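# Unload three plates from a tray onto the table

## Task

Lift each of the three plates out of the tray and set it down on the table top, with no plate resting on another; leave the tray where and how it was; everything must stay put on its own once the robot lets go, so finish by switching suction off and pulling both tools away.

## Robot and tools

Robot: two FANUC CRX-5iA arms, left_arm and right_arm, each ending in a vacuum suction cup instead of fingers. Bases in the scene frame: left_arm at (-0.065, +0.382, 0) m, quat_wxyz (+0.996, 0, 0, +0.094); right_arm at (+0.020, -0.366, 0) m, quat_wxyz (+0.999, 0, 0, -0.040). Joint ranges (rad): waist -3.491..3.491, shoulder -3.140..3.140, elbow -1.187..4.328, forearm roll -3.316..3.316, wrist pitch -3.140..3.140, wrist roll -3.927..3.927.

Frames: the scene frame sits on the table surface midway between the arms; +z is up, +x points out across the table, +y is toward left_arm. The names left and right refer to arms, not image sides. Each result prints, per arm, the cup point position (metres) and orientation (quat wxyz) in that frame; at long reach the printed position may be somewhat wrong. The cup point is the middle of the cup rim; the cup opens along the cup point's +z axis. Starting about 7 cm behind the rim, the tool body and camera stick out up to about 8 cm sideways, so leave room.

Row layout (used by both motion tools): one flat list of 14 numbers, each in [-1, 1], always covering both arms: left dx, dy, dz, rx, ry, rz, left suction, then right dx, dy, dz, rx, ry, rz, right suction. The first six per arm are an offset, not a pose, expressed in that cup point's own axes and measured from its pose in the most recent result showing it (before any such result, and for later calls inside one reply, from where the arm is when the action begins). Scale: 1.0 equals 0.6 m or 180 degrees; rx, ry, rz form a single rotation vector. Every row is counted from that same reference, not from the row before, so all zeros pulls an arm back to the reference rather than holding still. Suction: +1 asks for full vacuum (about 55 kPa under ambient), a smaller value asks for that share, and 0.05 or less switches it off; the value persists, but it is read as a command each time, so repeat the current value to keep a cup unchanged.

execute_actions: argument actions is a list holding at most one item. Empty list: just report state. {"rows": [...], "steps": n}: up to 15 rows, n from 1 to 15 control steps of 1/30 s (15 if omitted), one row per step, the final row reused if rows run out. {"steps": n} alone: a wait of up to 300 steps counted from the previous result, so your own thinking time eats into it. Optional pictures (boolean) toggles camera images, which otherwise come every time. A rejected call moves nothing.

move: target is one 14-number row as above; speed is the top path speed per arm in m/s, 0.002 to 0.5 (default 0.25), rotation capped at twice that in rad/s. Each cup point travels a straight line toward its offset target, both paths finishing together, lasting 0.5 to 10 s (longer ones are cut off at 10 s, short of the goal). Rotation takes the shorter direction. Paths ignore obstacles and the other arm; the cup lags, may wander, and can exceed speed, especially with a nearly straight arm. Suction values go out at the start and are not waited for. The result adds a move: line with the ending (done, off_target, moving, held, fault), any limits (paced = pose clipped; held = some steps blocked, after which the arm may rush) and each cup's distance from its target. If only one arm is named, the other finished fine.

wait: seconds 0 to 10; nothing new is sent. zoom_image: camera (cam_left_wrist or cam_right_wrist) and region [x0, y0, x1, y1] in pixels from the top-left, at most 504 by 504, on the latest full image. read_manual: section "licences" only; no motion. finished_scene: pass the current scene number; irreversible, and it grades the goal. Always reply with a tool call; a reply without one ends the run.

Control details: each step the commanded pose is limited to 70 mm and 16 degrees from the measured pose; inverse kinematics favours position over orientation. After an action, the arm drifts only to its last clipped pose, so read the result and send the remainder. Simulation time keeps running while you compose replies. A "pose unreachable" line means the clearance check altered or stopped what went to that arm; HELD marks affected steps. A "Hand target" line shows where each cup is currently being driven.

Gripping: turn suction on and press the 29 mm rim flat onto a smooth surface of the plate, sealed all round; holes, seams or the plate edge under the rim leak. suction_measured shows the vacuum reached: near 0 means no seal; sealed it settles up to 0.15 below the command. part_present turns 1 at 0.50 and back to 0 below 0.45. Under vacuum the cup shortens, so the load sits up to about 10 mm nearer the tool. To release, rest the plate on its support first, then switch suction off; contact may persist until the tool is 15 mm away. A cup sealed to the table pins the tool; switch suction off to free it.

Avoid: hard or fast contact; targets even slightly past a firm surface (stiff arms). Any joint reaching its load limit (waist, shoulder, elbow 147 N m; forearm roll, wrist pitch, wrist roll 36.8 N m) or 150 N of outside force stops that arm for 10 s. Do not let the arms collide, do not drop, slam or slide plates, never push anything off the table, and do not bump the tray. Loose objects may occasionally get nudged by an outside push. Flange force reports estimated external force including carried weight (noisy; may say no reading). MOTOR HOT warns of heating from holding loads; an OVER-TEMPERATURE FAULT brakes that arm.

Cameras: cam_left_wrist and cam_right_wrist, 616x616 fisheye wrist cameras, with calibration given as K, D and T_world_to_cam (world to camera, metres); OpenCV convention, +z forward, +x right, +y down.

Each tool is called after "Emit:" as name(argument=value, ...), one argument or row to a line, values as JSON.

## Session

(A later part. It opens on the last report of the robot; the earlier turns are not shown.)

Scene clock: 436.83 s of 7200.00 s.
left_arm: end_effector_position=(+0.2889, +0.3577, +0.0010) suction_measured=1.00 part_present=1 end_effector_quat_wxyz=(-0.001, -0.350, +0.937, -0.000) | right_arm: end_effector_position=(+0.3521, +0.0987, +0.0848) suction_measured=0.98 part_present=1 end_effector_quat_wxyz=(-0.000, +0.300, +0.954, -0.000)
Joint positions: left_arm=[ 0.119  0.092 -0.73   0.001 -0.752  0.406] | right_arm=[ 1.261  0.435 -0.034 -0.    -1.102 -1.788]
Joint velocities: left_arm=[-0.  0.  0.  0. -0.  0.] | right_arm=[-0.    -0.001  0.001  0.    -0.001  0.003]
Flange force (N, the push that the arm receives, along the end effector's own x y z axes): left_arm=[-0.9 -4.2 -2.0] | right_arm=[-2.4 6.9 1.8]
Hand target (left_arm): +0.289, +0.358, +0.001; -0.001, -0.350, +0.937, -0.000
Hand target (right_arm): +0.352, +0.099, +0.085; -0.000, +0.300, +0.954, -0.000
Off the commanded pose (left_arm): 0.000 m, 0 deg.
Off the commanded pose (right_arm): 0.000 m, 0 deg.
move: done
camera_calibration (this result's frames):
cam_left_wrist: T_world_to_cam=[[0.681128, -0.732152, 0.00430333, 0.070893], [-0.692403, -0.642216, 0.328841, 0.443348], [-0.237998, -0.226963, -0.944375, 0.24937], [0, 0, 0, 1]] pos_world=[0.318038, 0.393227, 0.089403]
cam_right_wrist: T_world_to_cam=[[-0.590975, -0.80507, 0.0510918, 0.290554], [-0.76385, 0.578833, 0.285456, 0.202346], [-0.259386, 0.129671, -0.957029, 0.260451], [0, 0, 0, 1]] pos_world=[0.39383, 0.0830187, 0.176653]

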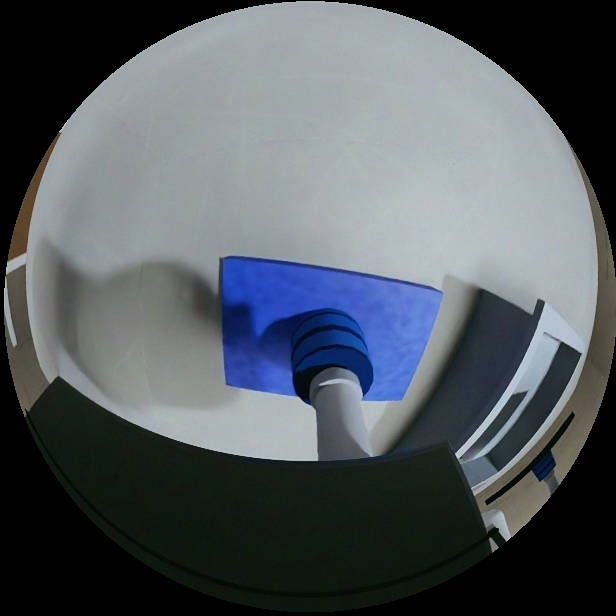

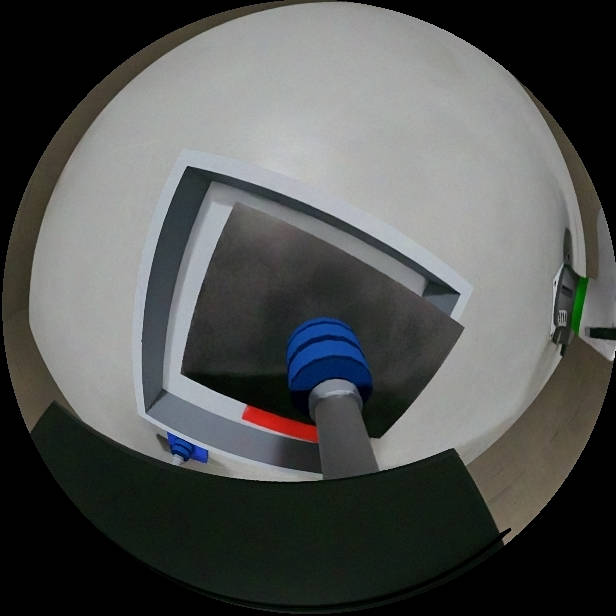

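Emit:
move(
  target=[0,0,0.004,0,0,0,1, 0.2647,-0.138,0,0,0,0,1],
  speed=0.22,
)

Scene clock: 497.97 s of 7200.00 s.
left_arm: end_effector_position=(+0.2890, +0.3577, -0.0013) suction_measured=1.00 part_present=1 end_effector_quat_wxyz=(-0.001, -0.350, +0.937, -0.000) | right_arm: end_effector_position=(+0.1935, +0.1181, +0.0843) suction_measured=0.98 part_present=1 end_effector_quat_wxyz=(-0.002, +0.299, +0.954, -0.001)
Joint positions: left_arm=[ 0.119  0.097 -0.731  0.001 -0.745  0.406] | right_arm=[ 1.562  0.31  -0.209 -0.004 -1.053 -2.086]
Joint velocities: left_arm=[ 0.002 -0.001 -0.001  0.     0.001  0.   ] | right_arm=[ 0.     0.001  0.002  0.004 -0.002  0.001]
Flange force (N, the push that the arm receives, along the end effector's own x y z axes): left_arm=[14.7 15.0 -115.1] | right_arm=[-3.9 10.9 1.9]
Hand target (left_arm): +0.289, +0.358, -0.001; -0.001, -0.350, +0.937, -0.000
Hand target (right_arm): +0.194, +0.118, +0.084; -0.001, +0.299, +0.954, -0.001
Off the commanded pose (left_arm): 0.000 m, 0 deg.
Off the commanded pose (right_arm): 0.019 m, 0 deg.
move: held (right_arm); limits=held; held on 6 of 34 steps (right_arm), including the last (right_arm)
pose unreachable (right arm): on one or more control steps of this call this arm could not follow its commanded pose, so it was not sent that pose on those steps. On the call's last step it was still not sent that pose. It may still have moved: this result reports where it is.
cause: the commanded pose would bring a part of the arm too close to another arm (a part of this arm just beyond joint 4 (forearm roll) and a part of the other arm just beyond its joint 2 (shoulder)).
camera_calibration (this result's frames):
cam_left_wrist: T_world_to_cam=[[0.681178, -0.732105, 0.00440839, 0.0708288], [-0.692404, -0.642258, 0.328757, 0.444183], [-0.237853, -0.226994, -0.944404, 0.24715], [0, 0, 0, 1]] pos_world=[0.318093, 0.393236, 0.0870692]
cam_right_wrist: T_world_to_cam=[[-0.589984, -0.805656, 0.0532631, 0.212157], [-0.763617, 0.578196, 0.287364, 0.0700353], [-0.262313, 0.128868, -0.956339, 0.216916], [0, 0, 0, 1]] pos_world=[0.235549, 0.102478, 0.17602]

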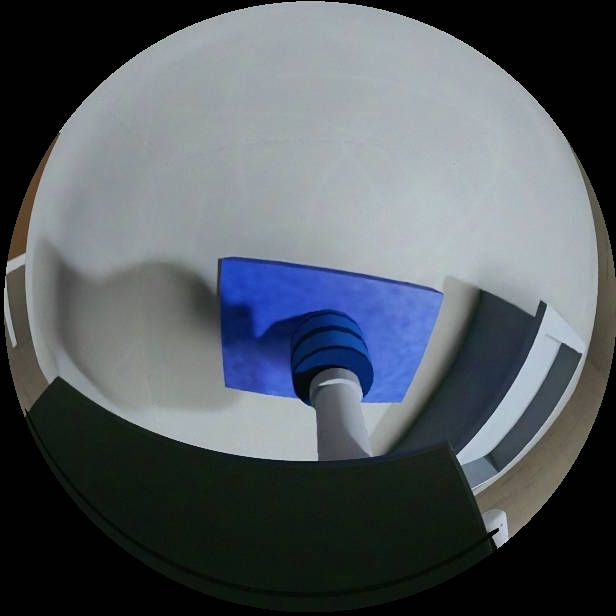

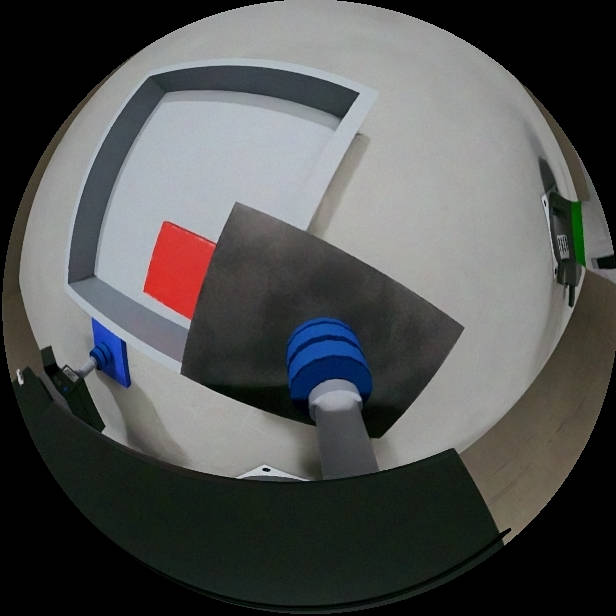

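Emit:
move(
  target=[0,0,-0.005,0,0,0,0, 0,0,0,0,0,0,1],
  speed=0.02,
)

Scene clock: 503.53 s of 7200.00 s.
left_arm: end_effector_position=(+0.2889, +0.3577, +0.0016) suction_measured=0.00 part_present=0 end_effector_quat_wxyz=(-0.001, -0.350, +0.937, -0.000) | right_arm: end_effector_position=(+0.1936, +0.1181, +0.0843) suction_measured=1.00 part_present=1 end_effector_quat_wxyz=(-0.002, +0.299, +0.954, -0.001)
Joint positions: left_arm=[ 0.119  0.09  -0.729  0.001 -0.754  0.406] | right_arm=[ 1.561  0.31  -0.209 -0.004 -1.053 -2.086]
Joint velocities: left_arm=[ 0.001 -0.001  0.001  0.003 -0.001  0.   ] | right_arm=[ 0.    -0.     0.001 -0.001 -0.    -0.001]
Flange force (N, the push that the arm receives, along the end effector's own x y z axes): left_arm=[-0.7 -4.2 -12.5] | right_arm=[0.0 8.3 1.6]
Hand target (left_arm): +0.289, +0.358, +0.002; -0.001, -0.350, +0.937, -0.000
Hand target (right_arm): +0.194, +0.118, +0.084; -0.002, +0.299, +0.954, -0.001
Off the commanded pose (left_arm): 0.000 m, 0 deg.
Off the commanded pose (right_arm): 0.000 m, 0 deg.
move: done
camera_calibration (this result's frames):
cam_left_wrist: T_world_to_cam=[[0.681064, -0.732212, 0.00422977, 0.0709579], [-0.69245, -0.64218, 0.328814, 0.443151], [-0.238045, -0.226872, -0.944385, 0.249899], [0, 0, 0, 1]] pos_world=[0.31802, 0.393234, 0.0899867]
cam_right_wrist: T_world_to_cam=[[-0.589922, -0.805703, 0.0532413, 0.212203], [-0.763686, 0.578142, 0.28729, 0.0700812], [-0.262252, 0.128819, -0.956363, 0.216945], [0, 0, 0, 1]] pos_world=[0.235597, 0.102509, 0.176046]

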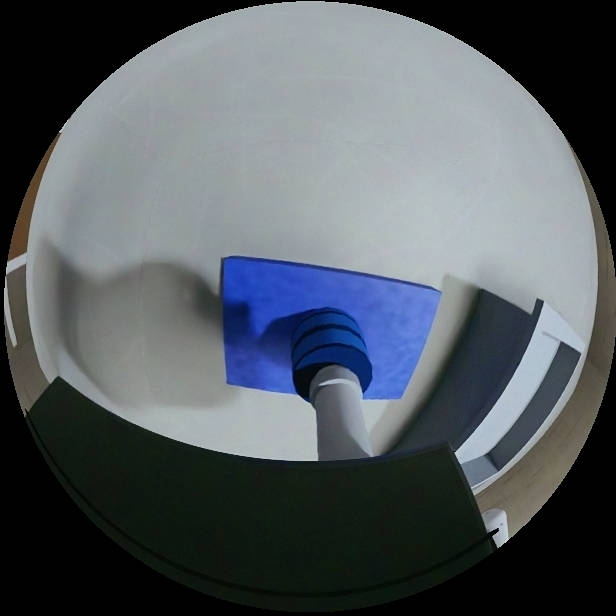

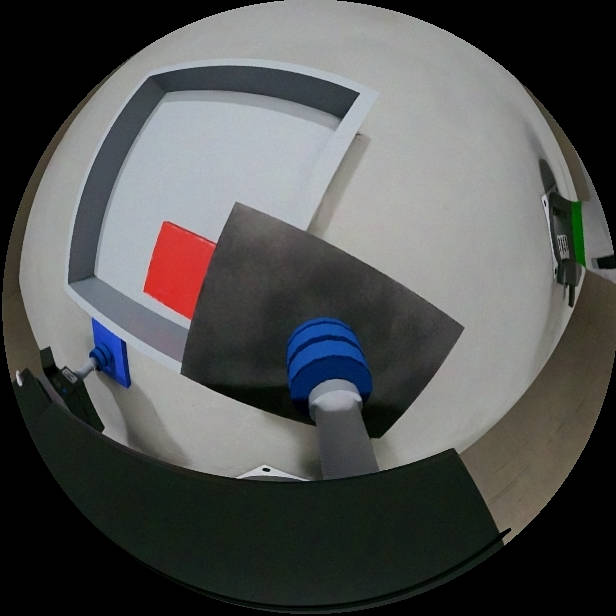

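Emit:
move(
  target=[0,0,-0.1107,0,0,0,0, -0.3435,-0.1833,0,0,0,0,1],
  speed=0.22,
)

Emit:
move(
  target=[0.2212,-0.185,0,0,0,0,0, 0,0,0.1155,0,0,0,1],
  speed=0.22,
)

Scene clock: 549.30 s of 7200.00 s.
left_arm: end_effector_position=(+0.2889, +0.3577, +0.0680) suction_measured=0.00 part_present=0 end_effector_quat_wxyz=(-0.001, -0.350, +0.937, -0.000) | right_arm: end_effector_position=(+0.3000, -0.0894, +0.0838) suction_measured=1.00 part_present=1 end_effector_quat_wxyz=(-0.002, +0.299, +0.954, -0.001)
Joint positions: left_arm=[ 0.119 -0.049 -0.667  0.001 -0.956  0.406] | right_arm=[ 1.195  0.027 -0.546 -0.003 -1.    -1.72 ]
Joint velocities: left_arm=[ 0.001 -0.001 -0.001 -0.    -0.001 -0.   ] | right_arm=[-0.003 -0.001  0.    -0.002 -0.001  0.003]
Flange force (N, the push that the arm receives, along the end effector's own x y z axes): left_arm=[-1.4 -4.9 -1.5] | right_arm=[-2.2 5.5 1.5]
Hand target (left_arm): +0.289, +0.358, +0.068; -0.001, -0.350, +0.937, -0.000
Hand target (right_arm): +0.300, -0.089, +0.084; -0.002, +0.299, +0.954, -0.001
Off the commanded pose (left_arm): 0.000 m, 0 deg.
Off the commanded pose (right_arm): 0.001 m, 0 deg.
move: done
camera_calibration (this result's frames):
cam_left_wrist: T_world_to_cam=[[0.681043, -0.732231, 0.00427825, 0.070668], [-0.692471, -0.64214, 0.328847, 0.421318], [-0.238045, -0.226922, -0.944373, 0.312597], [0, 0, 0, 1]] pos_world=[0.318035, 0.393226, 0.156356]
cam_right_wrist: T_world_to_cam=[[-0.589923, -0.805701, 0.0532619, 0.107814], [-0.763619, 0.578118, 0.287517, 0.27147], [-0.262444, 0.128941, -0.956293, 0.271177], [0, 0, 0, 1]] pos_world=[0.34207, -0.105041, 0.17553]

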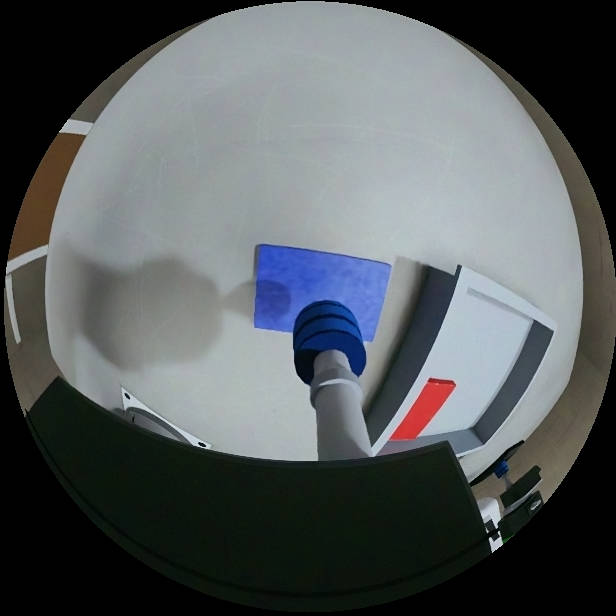

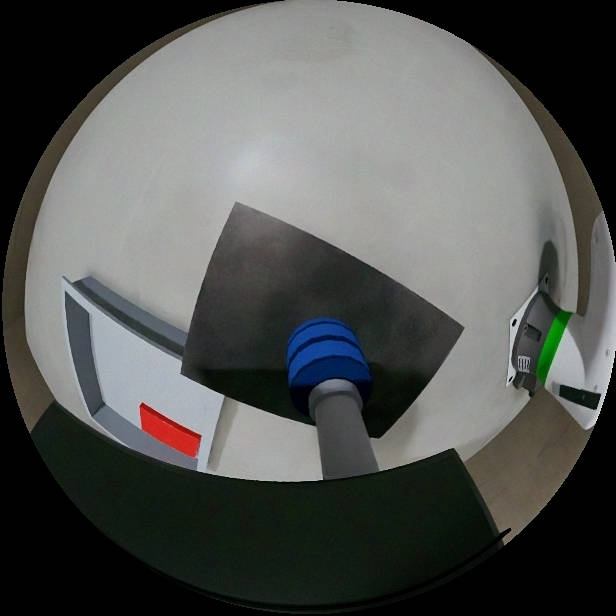

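Scene clock: 550.60 s of 7200.00 s.
left_arm: end_effector_position=(+0.2610, +0.1874, +0.0680) suction_measured=0.00 part_present=0 end_effector_quat_wxyz=(-0.001, -0.350, +0.937, +0.001) | right_arm: end_effector_position=(+0.2998, -0.0895, +0.0147) suction_measured=0.99 part_present=1 end_effector_quat_wxyz=(-0.002, +0.299, +0.954, -0.001)
Joint positions: left_arm=[-0.376  0.017 -0.602  0.001 -0.955  0.902] | right_arm=[ 1.196  0.152 -0.613 -0.004 -0.809 -1.719]
Joint velocities: left_arm=[-0.001  0.003  0.003 -0.002 -0.001  0.005] | right_arm=[-0.     0.001 -0.     0.     0.001 -0.002]
Flange force (N, the push that the arm receives, along the end effector's own x y z axes): left_arm=[0.7 0.0 -1.9] | right_arm=[-3.7 6.1 3.7]
Hand target (left_arm): +0.261, +0.187, +0.068; -0.001, -0.350, +0.937, +0.001
Hand target (right_arm): +0.300, -0.090, +0.015; -0.002, +0.299, +0.954, -0.001
Off the commanded pose (left_arm): 0.001 m, 0 deg.
Off the commanded pose (right_arm): 0.000 m, 0 deg.
move: done
camera_calibration (this result's frames):
cam_left_wrist: T_world_to_cam=[[0.681043, -0.732237, 0.00313385, -0.034933], [-0.692393, -0.64258, 0.328149, 0.292814], [-0.238269, -0.225653, -0.944621, 0.267185], [0, 0, 0, 1]] pos_world=[0.290196, 0.222869, 0.156411]
cam_right_wrist: T_world_to_cam=[[-0.589994, -0.805649, 0.0532588, 0.1113], [-0.763561, 0.57818, 0.287544, 0.291172], [-0.262453, 0.128983, -0.956286, 0.205016], [0, 0, 0, 1]] pos_world=[0.341801, -0.105125, 0.106401]

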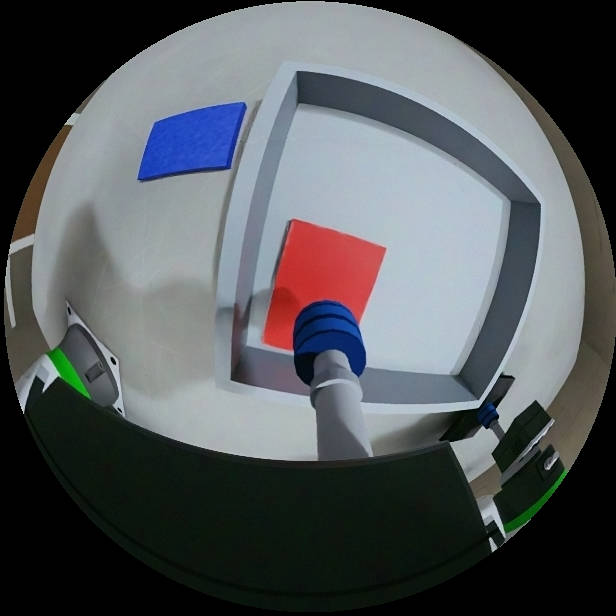

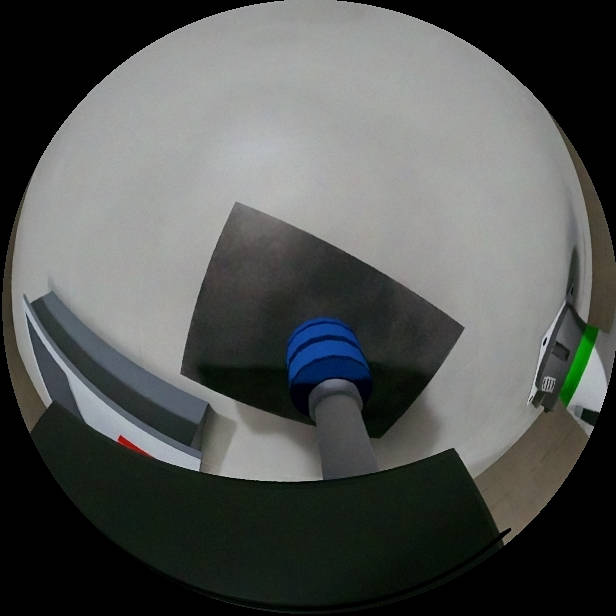

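Emit:
move(
  target=[0,0,0.0767,0,0,0,1, 0,0,0.0145,0,0,0,1],
  speed=0.1,
)

Emit:
move(
  target=[0,0,0.025,0,0,0,1, 0,0,0,0,0,0,0],
  speed=0.03,
)

Scene clock: 589.23 s of 7200.00 s.
left_arm: end_effector_position=(+0.2610, +0.1875, +0.0220) suction_measured=0.00 part_present=0 end_effector_quat_wxyz=(-0.001, -0.350, +0.937, +0.001) | right_arm: end_effector_position=(+0.2998, -0.0895, +0.0060) suction_measured=1.00 part_present=1 end_effector_quat_wxyz=(-0.002, +0.299, +0.954, -0.001)
Joint positions: left_arm=[-0.376  0.104 -0.647  0.001 -0.823  0.902] | right_arm=[ 1.196  0.17  -0.619 -0.004 -0.784 -1.719]
Joint velocities: left_arm=[ 0.001  0.003 -0.001  0.002  0.003 -0.   ] | right_arm=[ 0.     0.     0.    -0.     0.     0.001]
Flange force (N, the push that the arm receives, along the end effector's own x y z axes): left_arm=[0.5 -2.8 -0.9] | right_arm=[-5.4 7.2 3.2]
Hand target (left_arm): +0.261, +0.187, +0.022; -0.001, -0.350, +0.937, +0.001
Hand target (right_arm): +0.300, -0.090, +0.006; -0.002, +0.299, +0.954, -0.001
Off the commanded pose (left_arm): 0.000 m, 0 deg.
Off the commanded pose (right_arm): 0.000 m, 0 deg.
move: done
camera_calibration (this result's frames):
cam_left_wrist: T_world_to_cam=[[0.681012, -0.732266, 0.00307974, -0.034745], [-0.692437, -0.642592, 0.328035, 0.307918], [-0.23823, -0.225529, -0.94466, 0.223758], [0, 0, 0, 1]] pos_world=[0.290182, 0.222887, 0.110475]
cam_right_wrist: T_world_to_cam=[[-0.590003, -0.805643, 0.0532498, 0.111743], [-0.763564, 0.578191, 0.287516, 0.293663], [-0.262424, 0.128976, -0.956294, 0.196721], [0, 0, 0, 1]] pos_world=[0.341784, -0.10514, 0.0977398]

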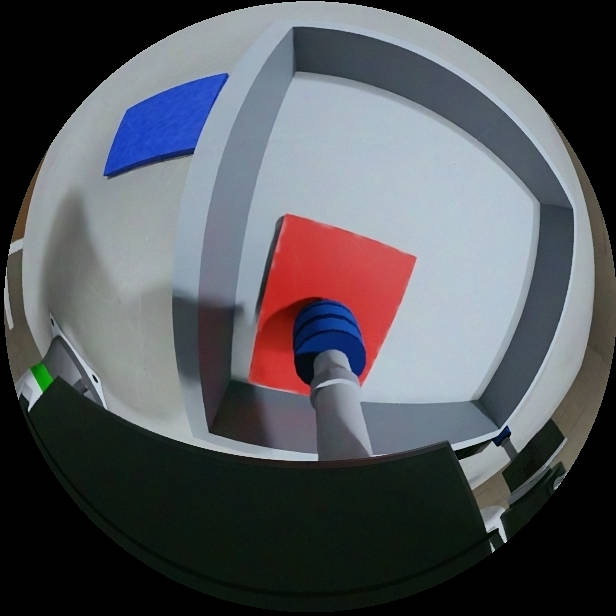

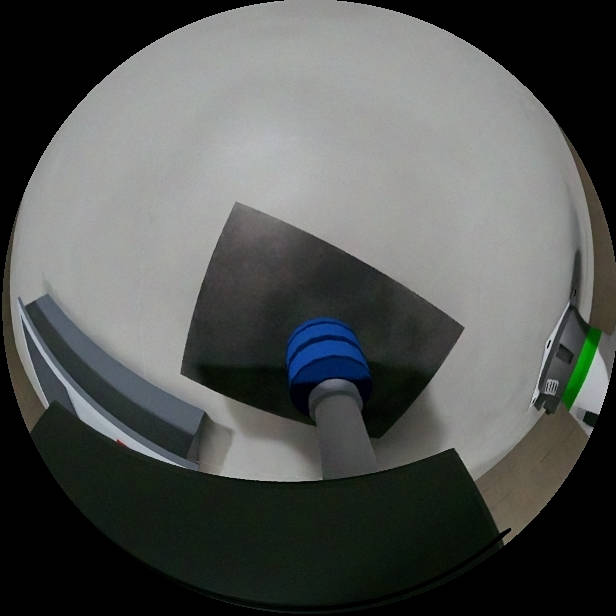

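Scene clock: 590.03 s of 7200.00 s.
left_arm: end_effector_position=(+0.2610, +0.1874, +0.0071) suction_measured=0.48 part_present=0 end_effector_quat_wxyz=(-0.001, -0.350, +0.937, +0.001) | right_arm: end_effector_position=(+0.2998, -0.0895, +0.0060) suction_measured=0.01 part_present=0 end_effector_quat_wxyz=(-0.002, +0.299, +0.954, -0.001)
Joint positions: left_arm=[-0.376  0.136 -0.658  0.001 -0.78   0.902] | right_arm=[ 1.196  0.17  -0.619 -0.004 -0.784 -1.719]
Joint velocities: left_arm=[ 0.002  0.002 -0.    -0.001  0.002  0.   ] | right_arm=[ 0.     0.    -0.001 -0.001  0.001  0.001]
Flange force (N, the push that the arm receives, along the end effector's own x y z axes): left_arm=[0.2 -5.1 0.1] | right_arm=[-4.3 6.1 0.1]
Hand target (left_arm): +0.261, +0.187, +0.007; -0.001, -0.350, +0.937, +0.001
Hand target (right_arm): +0.300, -0.090, +0.006; -0.002, +0.299, +0.954, -0.001
Off the commanded pose (left_arm): 0.000 m, 0 deg.
Off the commanded pose (right_arm): 0.000 m, 0 deg.
move: done
camera_calibration (this result's frames):
cam_left_wrist: T_world_to_cam=[[0.681054, -0.732227, 0.00309933, -0.0347237], [-0.692403, -0.642625, 0.328042, 0.312817], [-0.238209, -0.22556, -0.944658, 0.209652], [0, 0, 0, 1]] pos_world=[0.290185, 0.222888, 0.0955403]
cam_right_wrist: T_world_to_cam=[[-0.59, -0.805646, 0.0532472, 0.111743], [-0.763566, 0.578186, 0.287521, 0.29366], [-0.262427, 0.12898, -0.956293, 0.196717], [0, 0, 0, 1]] pos_world=[0.341781, -0.105138, 0.0977356]

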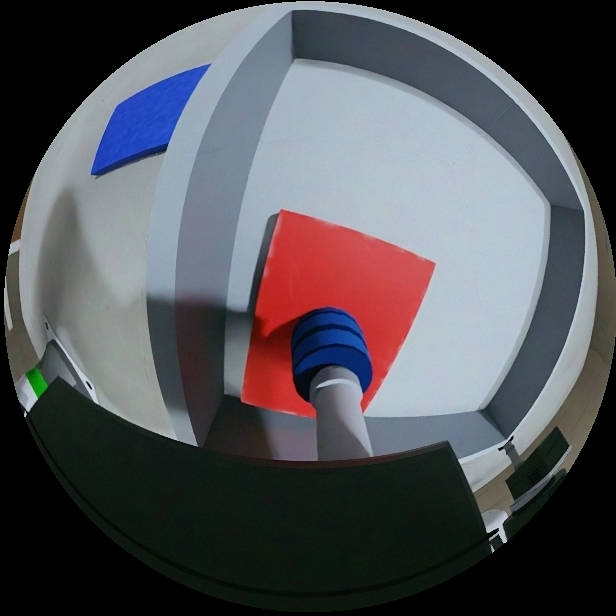

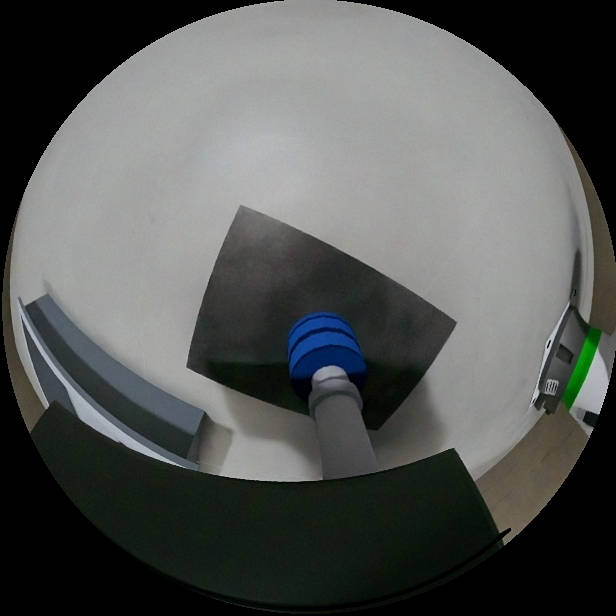

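Emit:
execute_actions(
  actions=[],
  pictures=false,
)

Scene clock: 620.30 s of 7200.00 s.
left_arm: end_effector_position=(+0.2610, +0.1875, +0.0071) suction_measured=0.99 part_present=1 end_effector_quat_wxyz=(-0.001, -0.350, +0.937, +0.001) | right_arm: end_effector_position=(+0.2998, -0.0895, +0.0060) suction_measured=0.01 part_present=0 end_effector_quat_wxyz=(-0.002, +0.299, +0.954, -0.001)
Joint positions: left_arm=[-0.376  0.136 -0.658  0.001 -0.779  0.902] | right_arm=[ 1.196  0.17  -0.619 -0.004 -0.784 -1.719]
Joint velocities: left_arm=[ 0.001  0.001 -0.    -0.    -0.    -0.   ] | right_arm=[-0.    -0.    -0.001  0.001  0.001 -0.   ]
Flange force (N, the push that the arm receives, along the end effector's own x y z axes): left_arm=[-0.3 -4.6 -0.1] | right_arm=[-4.6 5.2 -0.9]
Hand target (left_arm): +0.261, +0.187, +0.007; -0.001, -0.350, +0.937, +0.001
Hand target (right_arm): +0.300, -0.090, +0.006; -0.002, +0.299, +0.954, -0.001
Off the commanded pose (left_arm): 0.000 m, 0 deg.
Off the commanded pose (right_arm): 0.000 m, 0 deg.
Steps of this call (steps 1 to 908: nothing new was sent). Readings (end_effector_position | what the end effector reports):
1: left_arm (+0.2610, +0.1875, +0.0071) | right_arm (+0.2998, -0.0895, +0.0060) | left_arm suction_measured=0.50 part_present=1 | right_arm suction_measured=0.01 part_present=0
2: left_arm (+0.2610, +0.1875, +0.0071) | right_arm (+0.2998, -0.0895, +0.0060) | left_arm suction_measured=0.55 part_present=1 | right_arm suction_measured=0.01 part_present=0
4: left_arm (+0.2610, +0.1875, +0.0071) | right_arm (+0.2998, -0.0895, +0.0060) | left_arm suction_measured=0.65 part_present=1 | right_arm suction_measured=0.01 part_present=0
8: left_arm (+0.2610, +0.1875, +0.0071) | right_arm (+0.2998, -0.0895, +0.0060) | left_arm suction_measured=0.79 part_present=1 | right_arm suction_measured=0.01 part_present=0
908: the state above

Emit:
move(
  target=[0,0,-0.1132,0,0,0,1, 0,0,-0.1233,0,0,0,0],
  speed=0.15,
)

Emit:
move(
  target=[-0.0369,0.1954,0,0,0,0,1, -0.1267,-0.0945,-0.1167,0,0,0,0],
  speed=0.22,
)

Emit:
move(
  target=[0,0,0.1017,0,0,0,1, -0.05,-0.05,-0.05,0,0,0,0],
  speed=0.15,
)

Scene clock: 628.27 s of 7200.00 s.
left_arm: end_effector_position=(+0.2610, +0.1874, +0.0749) suction_measured=0.96 part_present=1 end_effector_quat_wxyz=(-0.001, -0.350, +0.937, +0.001) | right_arm: end_effector_position=(+0.3001, -0.0895, +0.0798) suction_measured=0.01 part_present=0 end_effector_quat_wxyz=(-0.002, +0.299, +0.954, -0.001)
Joint positions: left_arm=[-0.377  0.005 -0.595  0.001 -0.974  0.902] | right_arm=[ 1.195  0.034 -0.55  -0.003 -0.989 -1.72 ]
Joint velocities: left_arm=[ 0.001 -0.001  0.001 -0.    -0.002  0.   ] | right_arm=[ 0.001 -0.001  0.002 -0.003 -0.001 -0.001]
Flange force (N, the push that the arm receives, along the end effector's own x y z axes): left_arm=[1.4 -3.1 -4.0] | right_arm=[-5.1 9.9 0.3]
Hand target (left_arm): +0.261, +0.187, +0.075; -0.001, -0.350, +0.937, +0.001
Hand target (right_arm): +0.300, -0.089, +0.080; -0.002, +0.299, +0.954, -0.001
Off the commanded pose (left_arm): 0.000 m, 0 deg.
Off the commanded pose (right_arm): 0.000 m, 0 deg.
move: done
camera_calibration (this result's frames):
cam_left_wrist: T_world_to_cam=[[0.680793, -0.732469, 0.00309056, -0.0348464], [-0.692616, -0.642368, 0.328095, 0.290488], [-0.238334, -0.225506, -0.94464, 0.273661], [0, 0, 0, 1]] pos_world=[0.290143, 0.222788, 0.163311]
cam_right_wrist: T_world_to_cam=[[-0.589955, -0.805677, 0.0532627, 0.108025], [-0.763604, 0.578153, 0.287485, 0.272653], [-0.262414, 0.128932, -0.956303, 0.267305], [0, 0, 0, 1]] pos_world=[0.342073, -0.105066, 0.171488]

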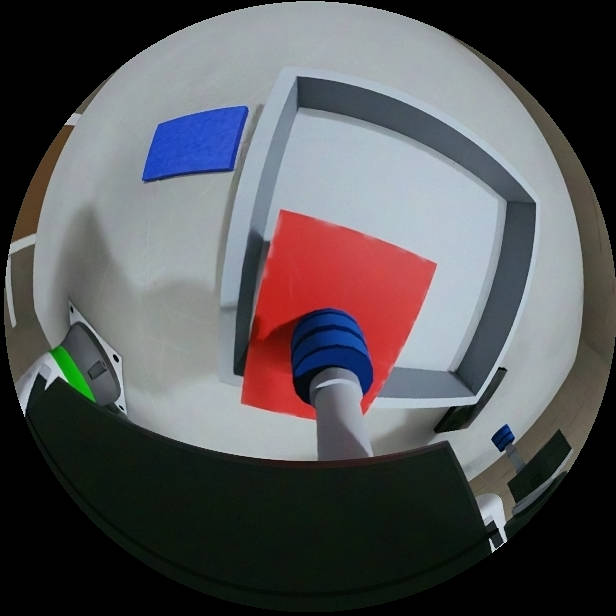

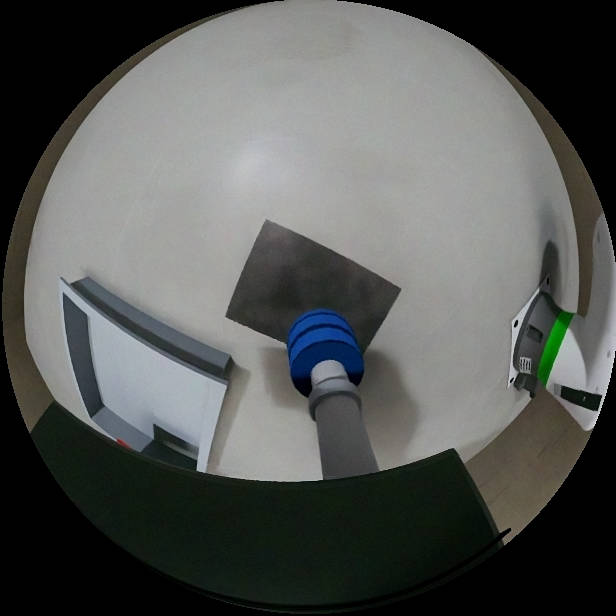

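Scene clock: 629.37 s of 7200.00 s.
left_arm: end_effector_position=(+0.2011, +0.2902, +0.0748) suction_measured=0.96 part_present=1 end_effector_quat_wxyz=(-0.001, -0.350, +0.937, +0.000) | right_arm: end_effector_position=(+0.3304, -0.1790, +0.1495) suction_measured=0.01 part_present=0 end_effector_quat_wxyz=(-0.002, +0.299, +0.954, -0.001)
Joint positions: left_arm=[-0.04  -0.286 -0.84   0.    -1.02   0.565] | right_arm=[ 0.988 -0.143 -0.533 -0.003 -1.184 -1.514]
Joint velocities: left_arm=[ 0.005 -0.003 -0.002  0.002 -0.001 -0.006] | right_arm=[-0.001  0.001  0.001 -0.    -0.001  0.001]
Flange force (N, the push that the arm receives, along the end effector's own x y z axes): left_arm=[-1.4 -7.4 -0.6] | right_arm=[-3.9 4.3 -2.3]
Hand target (left_arm): +0.201, +0.290, +0.075; -0.001, -0.350, +0.937, +0.000
Hand target (right_arm): +0.330, -0.179, +0.150; -0.002, +0.299, +0.954, -0.001
Off the commanded pose (left_arm): 0.000 m, 0 deg.
Off the commanded pose (right_arm): 0.000 m, 0 deg.
move: done
camera_calibration (this result's frames):
cam_left_wrist: T_world_to_cam=[[0.680786, -0.732473, 0.00380687, 0.0811479], [-0.692651, -0.642066, 0.328613, 0.314966], [-0.238256, -0.226352, -0.944457, 0.282737], [0, 0, 0, 1]] pos_world=[0.230281, 0.325666, 0.163222]
cam_right_wrist: T_world_to_cam=[[-0.589867, -0.805747, 0.0531814, 0.0499987], [-0.763627, 0.57802, 0.287693, 0.327474], [-0.262548, 0.12909, -0.956245, 0.35359], [0, 0, 0, 1]] pos_world=[0.372395, -0.194645, 0.241247]

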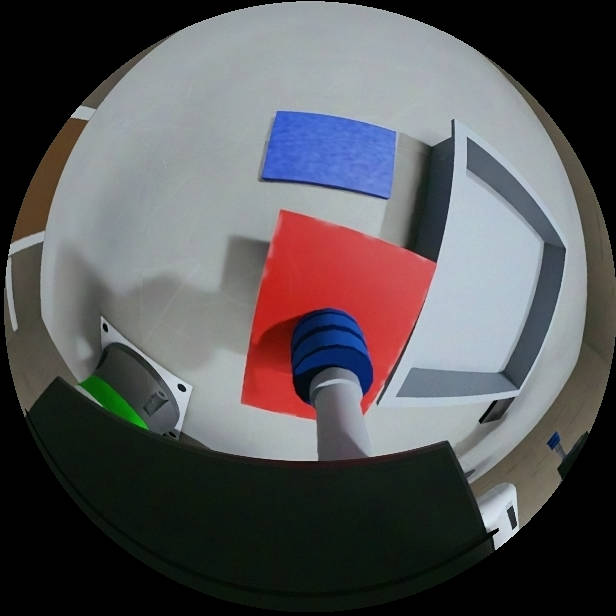

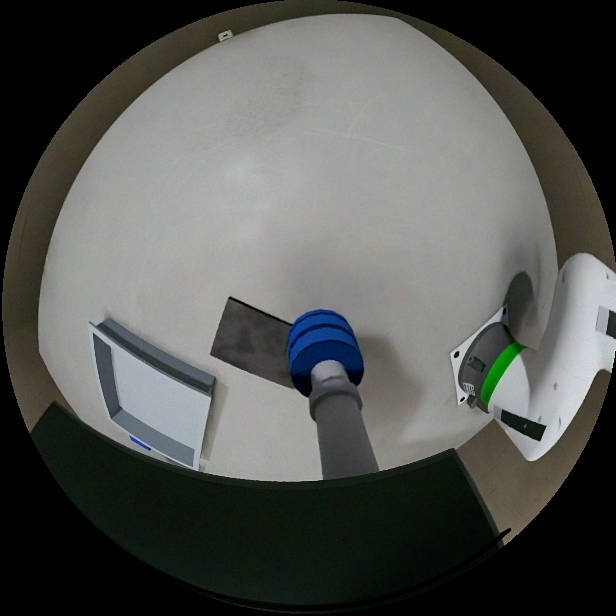

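Scene clock: 630.27 s of 7200.00 s.
left_arm: end_effector_position=(+0.2011, +0.2902, +0.0139) suction_measured=0.98 part_present=1 end_effector_quat_wxyz=(-0.001, -0.350, +0.937, +0.000) | right_arm: end_effector_position=(+0.3380, -0.2206, +0.1794) suction_measured=0.01 part_present=0 end_effector_quat_wxyz=(-0.002, +0.299, +0.954, -0.001)
Joint positions: left_arm=[-0.039 -0.143 -0.914  0.    -0.803  0.565] | right_arm=[ 0.889 -0.208 -0.512 -0.002 -1.269 -1.415]
Joint velocities: left_arm=[-0.001  0.004 -0.     0.     0.003  0.001] | right_arm=[-0.001  0.     0.001 -0.001  0.     0.   ]
Flange force (N, the push that the arm receives, along the end effector's own x y z axes): left_arm=[3.3 -8.0 -1.6] | right_arm=[-7.7 4.1 -1.5]
Hand target (left_arm): +0.201, +0.290, +0.014; -0.001, -0.350, +0.937, +0.000
Hand target (right_arm): +0.338, -0.221, +0.179; -0.002, +0.299, +0.954, -0.001
Off the commanded pose (left_arm): 0.000 m, 0 deg.
Off the commanded pose (right_arm): 0.000 m, 0 deg.
move: done
camera_calibration (this result's frames):
cam_left_wrist: T_world_to_cam=[[0.680861, -0.732403, 0.00375287, 0.0814013], [-0.692584, -0.64216, 0.328571, 0.334996], [-0.238236, -0.22631, -0.944472, 0.225164], [0, 0, 0, 1]] pos_world=[0.230232, 0.325696, 0.102285]
cam_right_wrist: T_world_to_cam=[[-0.589817, -0.805787, 0.0531344, 0.019405], [-0.763662, 0.577955, 0.287729, 0.348736], [-0.262558, 0.129131, -0.956237, 0.389589], [0, 0, 0, 1]] pos_world=[0.380051, -0.236225, 0.271167]

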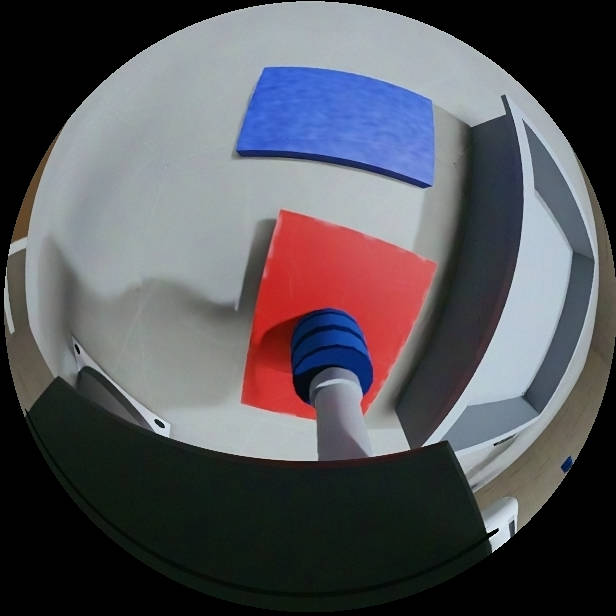

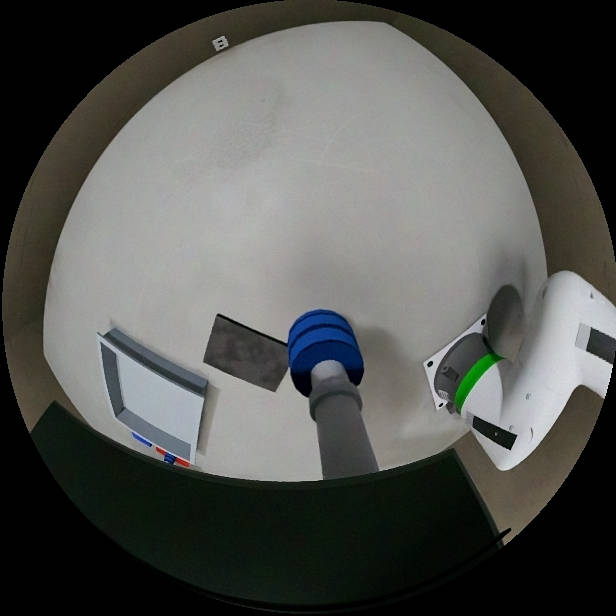

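Emit:
move(
  target=[0,0,0.0165,0,0,0,1, 0,0,0,0,0,0,0],
  speed=0.02,
)

Emit:
execute_actions(
  actions=[
    {"rows": [[0,0,0,0,0,0,0, 0,0,0,0,0,0,0]], "steps": 10},
  ],
  pictures=false,
)

Emit:
move(
  target=[0,0,-0.25,0,0,0,0, 0,0,0,0,0,0,0],
  speed=0.2,
)

Scene clock: 639.43 s of 7200.00 s.
left_arm: end_effector_position=(+0.2010, +0.2902, +0.0041) suction_measured=0.98 part_present=1 end_effector_quat_wxyz=(-0.001, -0.350, +0.937, +0.000) | right_arm: end_effector_position=(+0.3380, -0.2206, +0.1795) suction_measured=0.01 part_present=0 end_effector_quat_wxyz=(-0.002, +0.299, +0.954, -0.001)
Joint positions: left_arm=[-0.04  -0.115 -0.923  0.    -0.766  0.565] | right_arm=[ 0.889 -0.208 -0.512 -0.002 -1.27  -1.415]
Joint velocities: left_arm=[-0.001  0.003 -0.001 -0.     0.003  0.   ] | right_arm=[-0.    -0.     0.002 -0.001  0.001  0.001]
Flange force (N, the push that the arm receives, along the end effector's own x y z axes): left_arm=[2.6 -1.9 1.1] | right_arm=[-6.2 3.5 -1.1]
Hand target (left_arm): +0.201, +0.290, +0.004; -0.001, -0.350, +0.937, +0.000
Hand target (right_arm): +0.338, -0.221, +0.179; -0.002, +0.299, +0.954, -0.001
Off the commanded pose (left_arm): 0.000 m, 0 deg.
Off the commanded pose (right_arm): 0.000 m, 0 deg.
move: done
camera_calibration (this result's frames):
cam_left_wrist: T_world_to_cam=[[0.680853, -0.732411, 0.00376457, 0.0814285], [-0.692596, -0.642152, 0.328561, 0.338208], [-0.238224, -0.226309, -0.944475, 0.21587], [0, 0, 0, 1]] pos_world=[0.230226, 0.325673, 0.0924553]
cam_right_wrist: T_world_to_cam=[[-0.589827, -0.805781, 0.0531187, 0.0194001], [-0.763642, 0.577953, 0.287786, 0.348716], [-0.262593, 0.12918, -0.95622, 0.389619], [0, 0, 0, 1]] pos_world=[0.380048, -0.236241, 0.271176]

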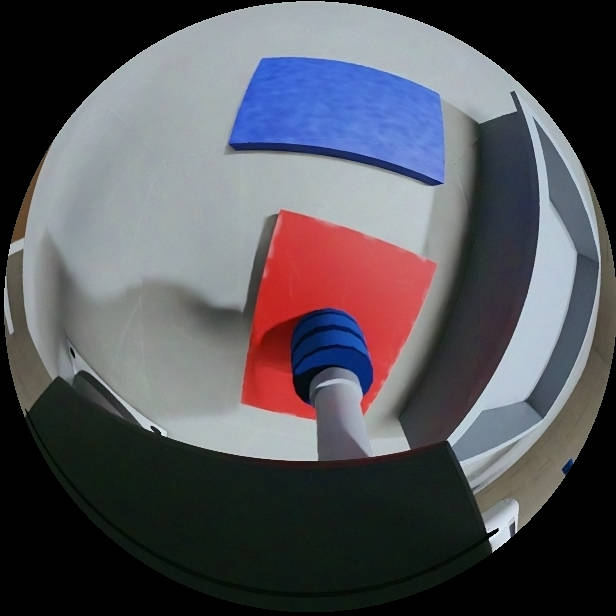

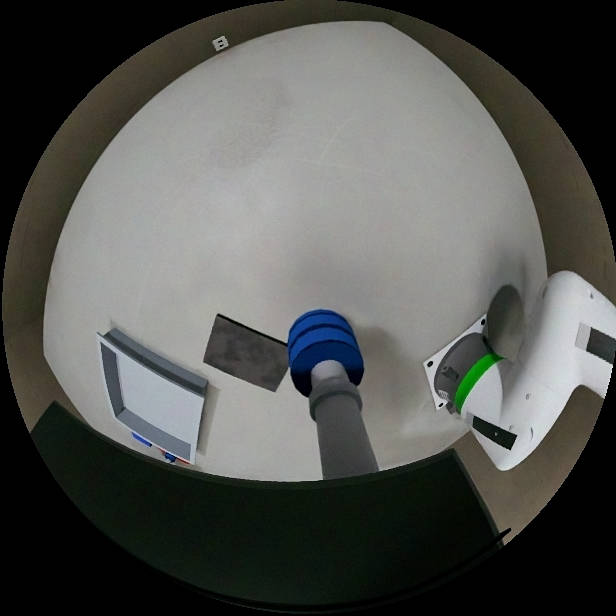

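Scene clock: 639.77 s of 7200.00 s.
left_arm: end_effector_position=(+0.2010, +0.2902, +0.0040) suction_measured=0.00 part_present=0 end_effector_quat_wxyz=(-0.001, -0.350, +0.937, +0.000) | right_arm: end_effector_position=(+0.3380, -0.2206, +0.1795) suction_measured=0.01 part_present=0 end_effector_quat_wxyz=(-0.002, +0.299, +0.954, -0.001)
Joint positions: left_arm=[-0.04  -0.115 -0.923  0.    -0.766  0.565] | right_arm=[ 0.889 -0.208 -0.512 -0.002 -1.27  -1.415]
Joint velocities: left_arm=[-0.001  0.002  0.    -0.    -0.     0.   ] | right_arm=[-0.     0.    -0.    -0.     0.001 -0.   ]
Flange force (N, the push that the arm receives, along the end effector's own x y z axes): left_arm=[2.4 -6.2 -6.6] | right_arm=[-7.5 3.5 -1.3]
Hand target (left_arm): +0.201, +0.290, +0.004; -0.001, -0.350, +0.937, +0.000
Hand target (right_arm): +0.338, -0.221, +0.179; -0.002, +0.299, +0.954, -0.001
Off the commanded pose (left_arm): 0.000 m, 0 deg.
Off the commanded pose (right_arm): 0.000 m, 0 deg.
Steps of this call (steps 1 to 10: all 10 steps of this action). Readings (end_effector_position | what the end effector reports):
1: left_arm (+0.2010, +0.2902, +0.0040) | right_arm (+0.3380, -0.2206, +0.1795) | left_arm suction_measured=0.44 part_present=0 | right_arm suction_measured=0.01 part_present=0
2: left_arm (+0.2010, +0.2902, +0.0040) | right_arm (+0.3380, -0.2206, +0.1795) | left_arm suction_measured=0.00 part_present=0 | right_arm suction_measured=0.01 part_present=0
4: left_arm (+0.2010, +0.2902, +0.0040) | right_arm (+0.3380, -0.2206, +0.1795) | left_arm suction_measured=0.00 part_present=0 | right_arm suction_measured=0.01 part_present=0
8: left_arm (+0.2010, +0.2902, +0.0040) | right_arm (+0.3380, -0.2206, +0.1795) | left_arm suction_measured=0.00 part_present=0 | right_arm suction_measured=0.01 part_present=0
10: the state above

Scene clock: 641.23 s of 7200.00 s.
left_arm: end_effector_position=(+0.2011, +0.2901, +0.1539) suction_measured=0.00 part_present=0 end_effector_quat_wxyz=(-0.001, -0.350, +0.937, +0.000) | right_arm: end_effector_position=(+0.3380, -0.2206, +0.1795) suction_measured=0.01 part_present=0 end_effector_quat_wxyz=(-0.002, +0.299, +0.954, -0.001)
Joint positions: left_arm=[-0.04  -0.399 -0.71   0.    -1.263  0.565] | right_arm=[ 0.889 -0.208 -0.512 -0.002 -1.27  -1.415]
Joint velocities: left_arm=[ 0.001 -0.001  0.002 -0.    -0.003 -0.001] | right_arm=[ 0.001  0.     0.     0.    -0.    -0.001]
Flange force (N, the push that the arm receives, along the end effector's own x y z axes): left_arm=[-0.5 -5.8 -3.1] | right_arm=[-4.9 2.9 -1.8]
Hand target (left_arm): +0.201, +0.290, +0.154; -0.001, -0.350, +0.937, +0.000
Hand target (right_arm): +0.338, -0.221, +0.179; -0.002, +0.299, +0.954, -0.001
Off the commanded pose (left_arm): 0.000 m, 0 deg.
Off the commanded pose (right_arm): 0.000 m, 0 deg.
move: done
camera_calibration (this result's frames):
cam_left_wrist: T_world_to_cam=[[0.680708, -0.732545, 0.003836, 0.0808607], [-0.692714, -0.641975, 0.328658, 0.288936], [-0.238294, -0.226377, -0.944441, 0.357423], [0, 0, 0, 1]] pos_world=[0.230279, 0.325636, 0.242294]
cam_right_wrist: T_world_to_cam=[[-0.589827, -0.80578, 0.0531189, 0.0194001], [-0.763642, 0.577954, 0.287786, 0.348716], [-0.262593, 0.12918, -0.956221, 0.389619], [0, 0, 0, 1]] pos_world=[0.380048, -0.236241, 0.271176]

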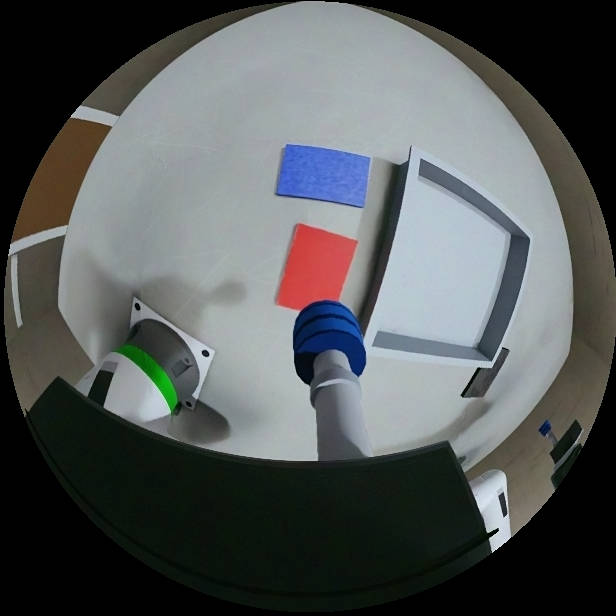

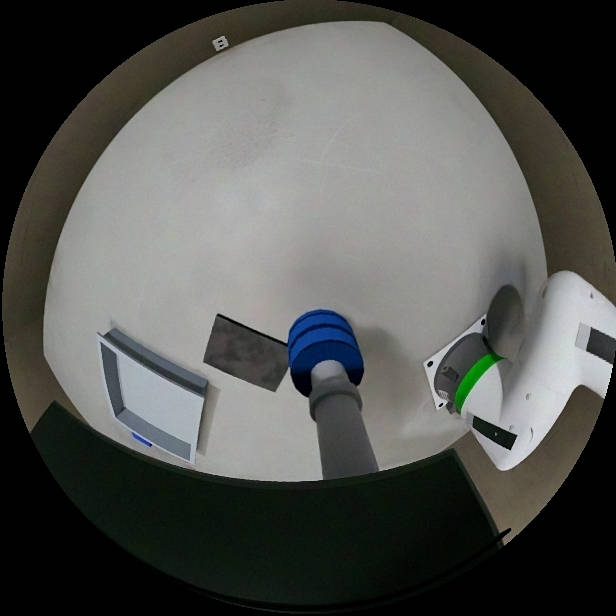

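Emit:
zoom_image(
  camera="cam_left_wrist",
  region=[260, 130, 550, 410],
)

Region (260, 130, 550, 410) of cam_left_wrist's 616x616 image, scaled by 1.738, with more detail than that image has; it fills the top 487 rows of this view, and the rest is white.

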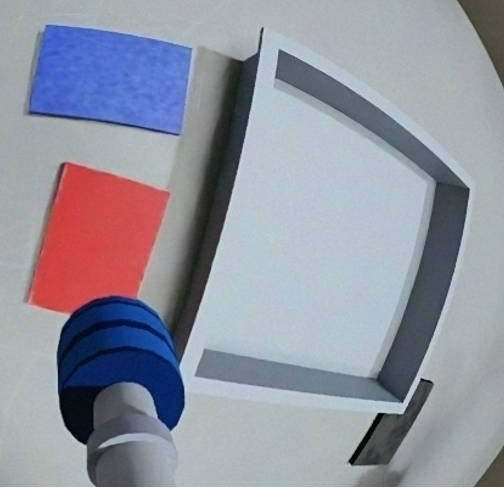

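Emit:
finished_scene(
  scene=1,
)

The scene is finished: the task was done.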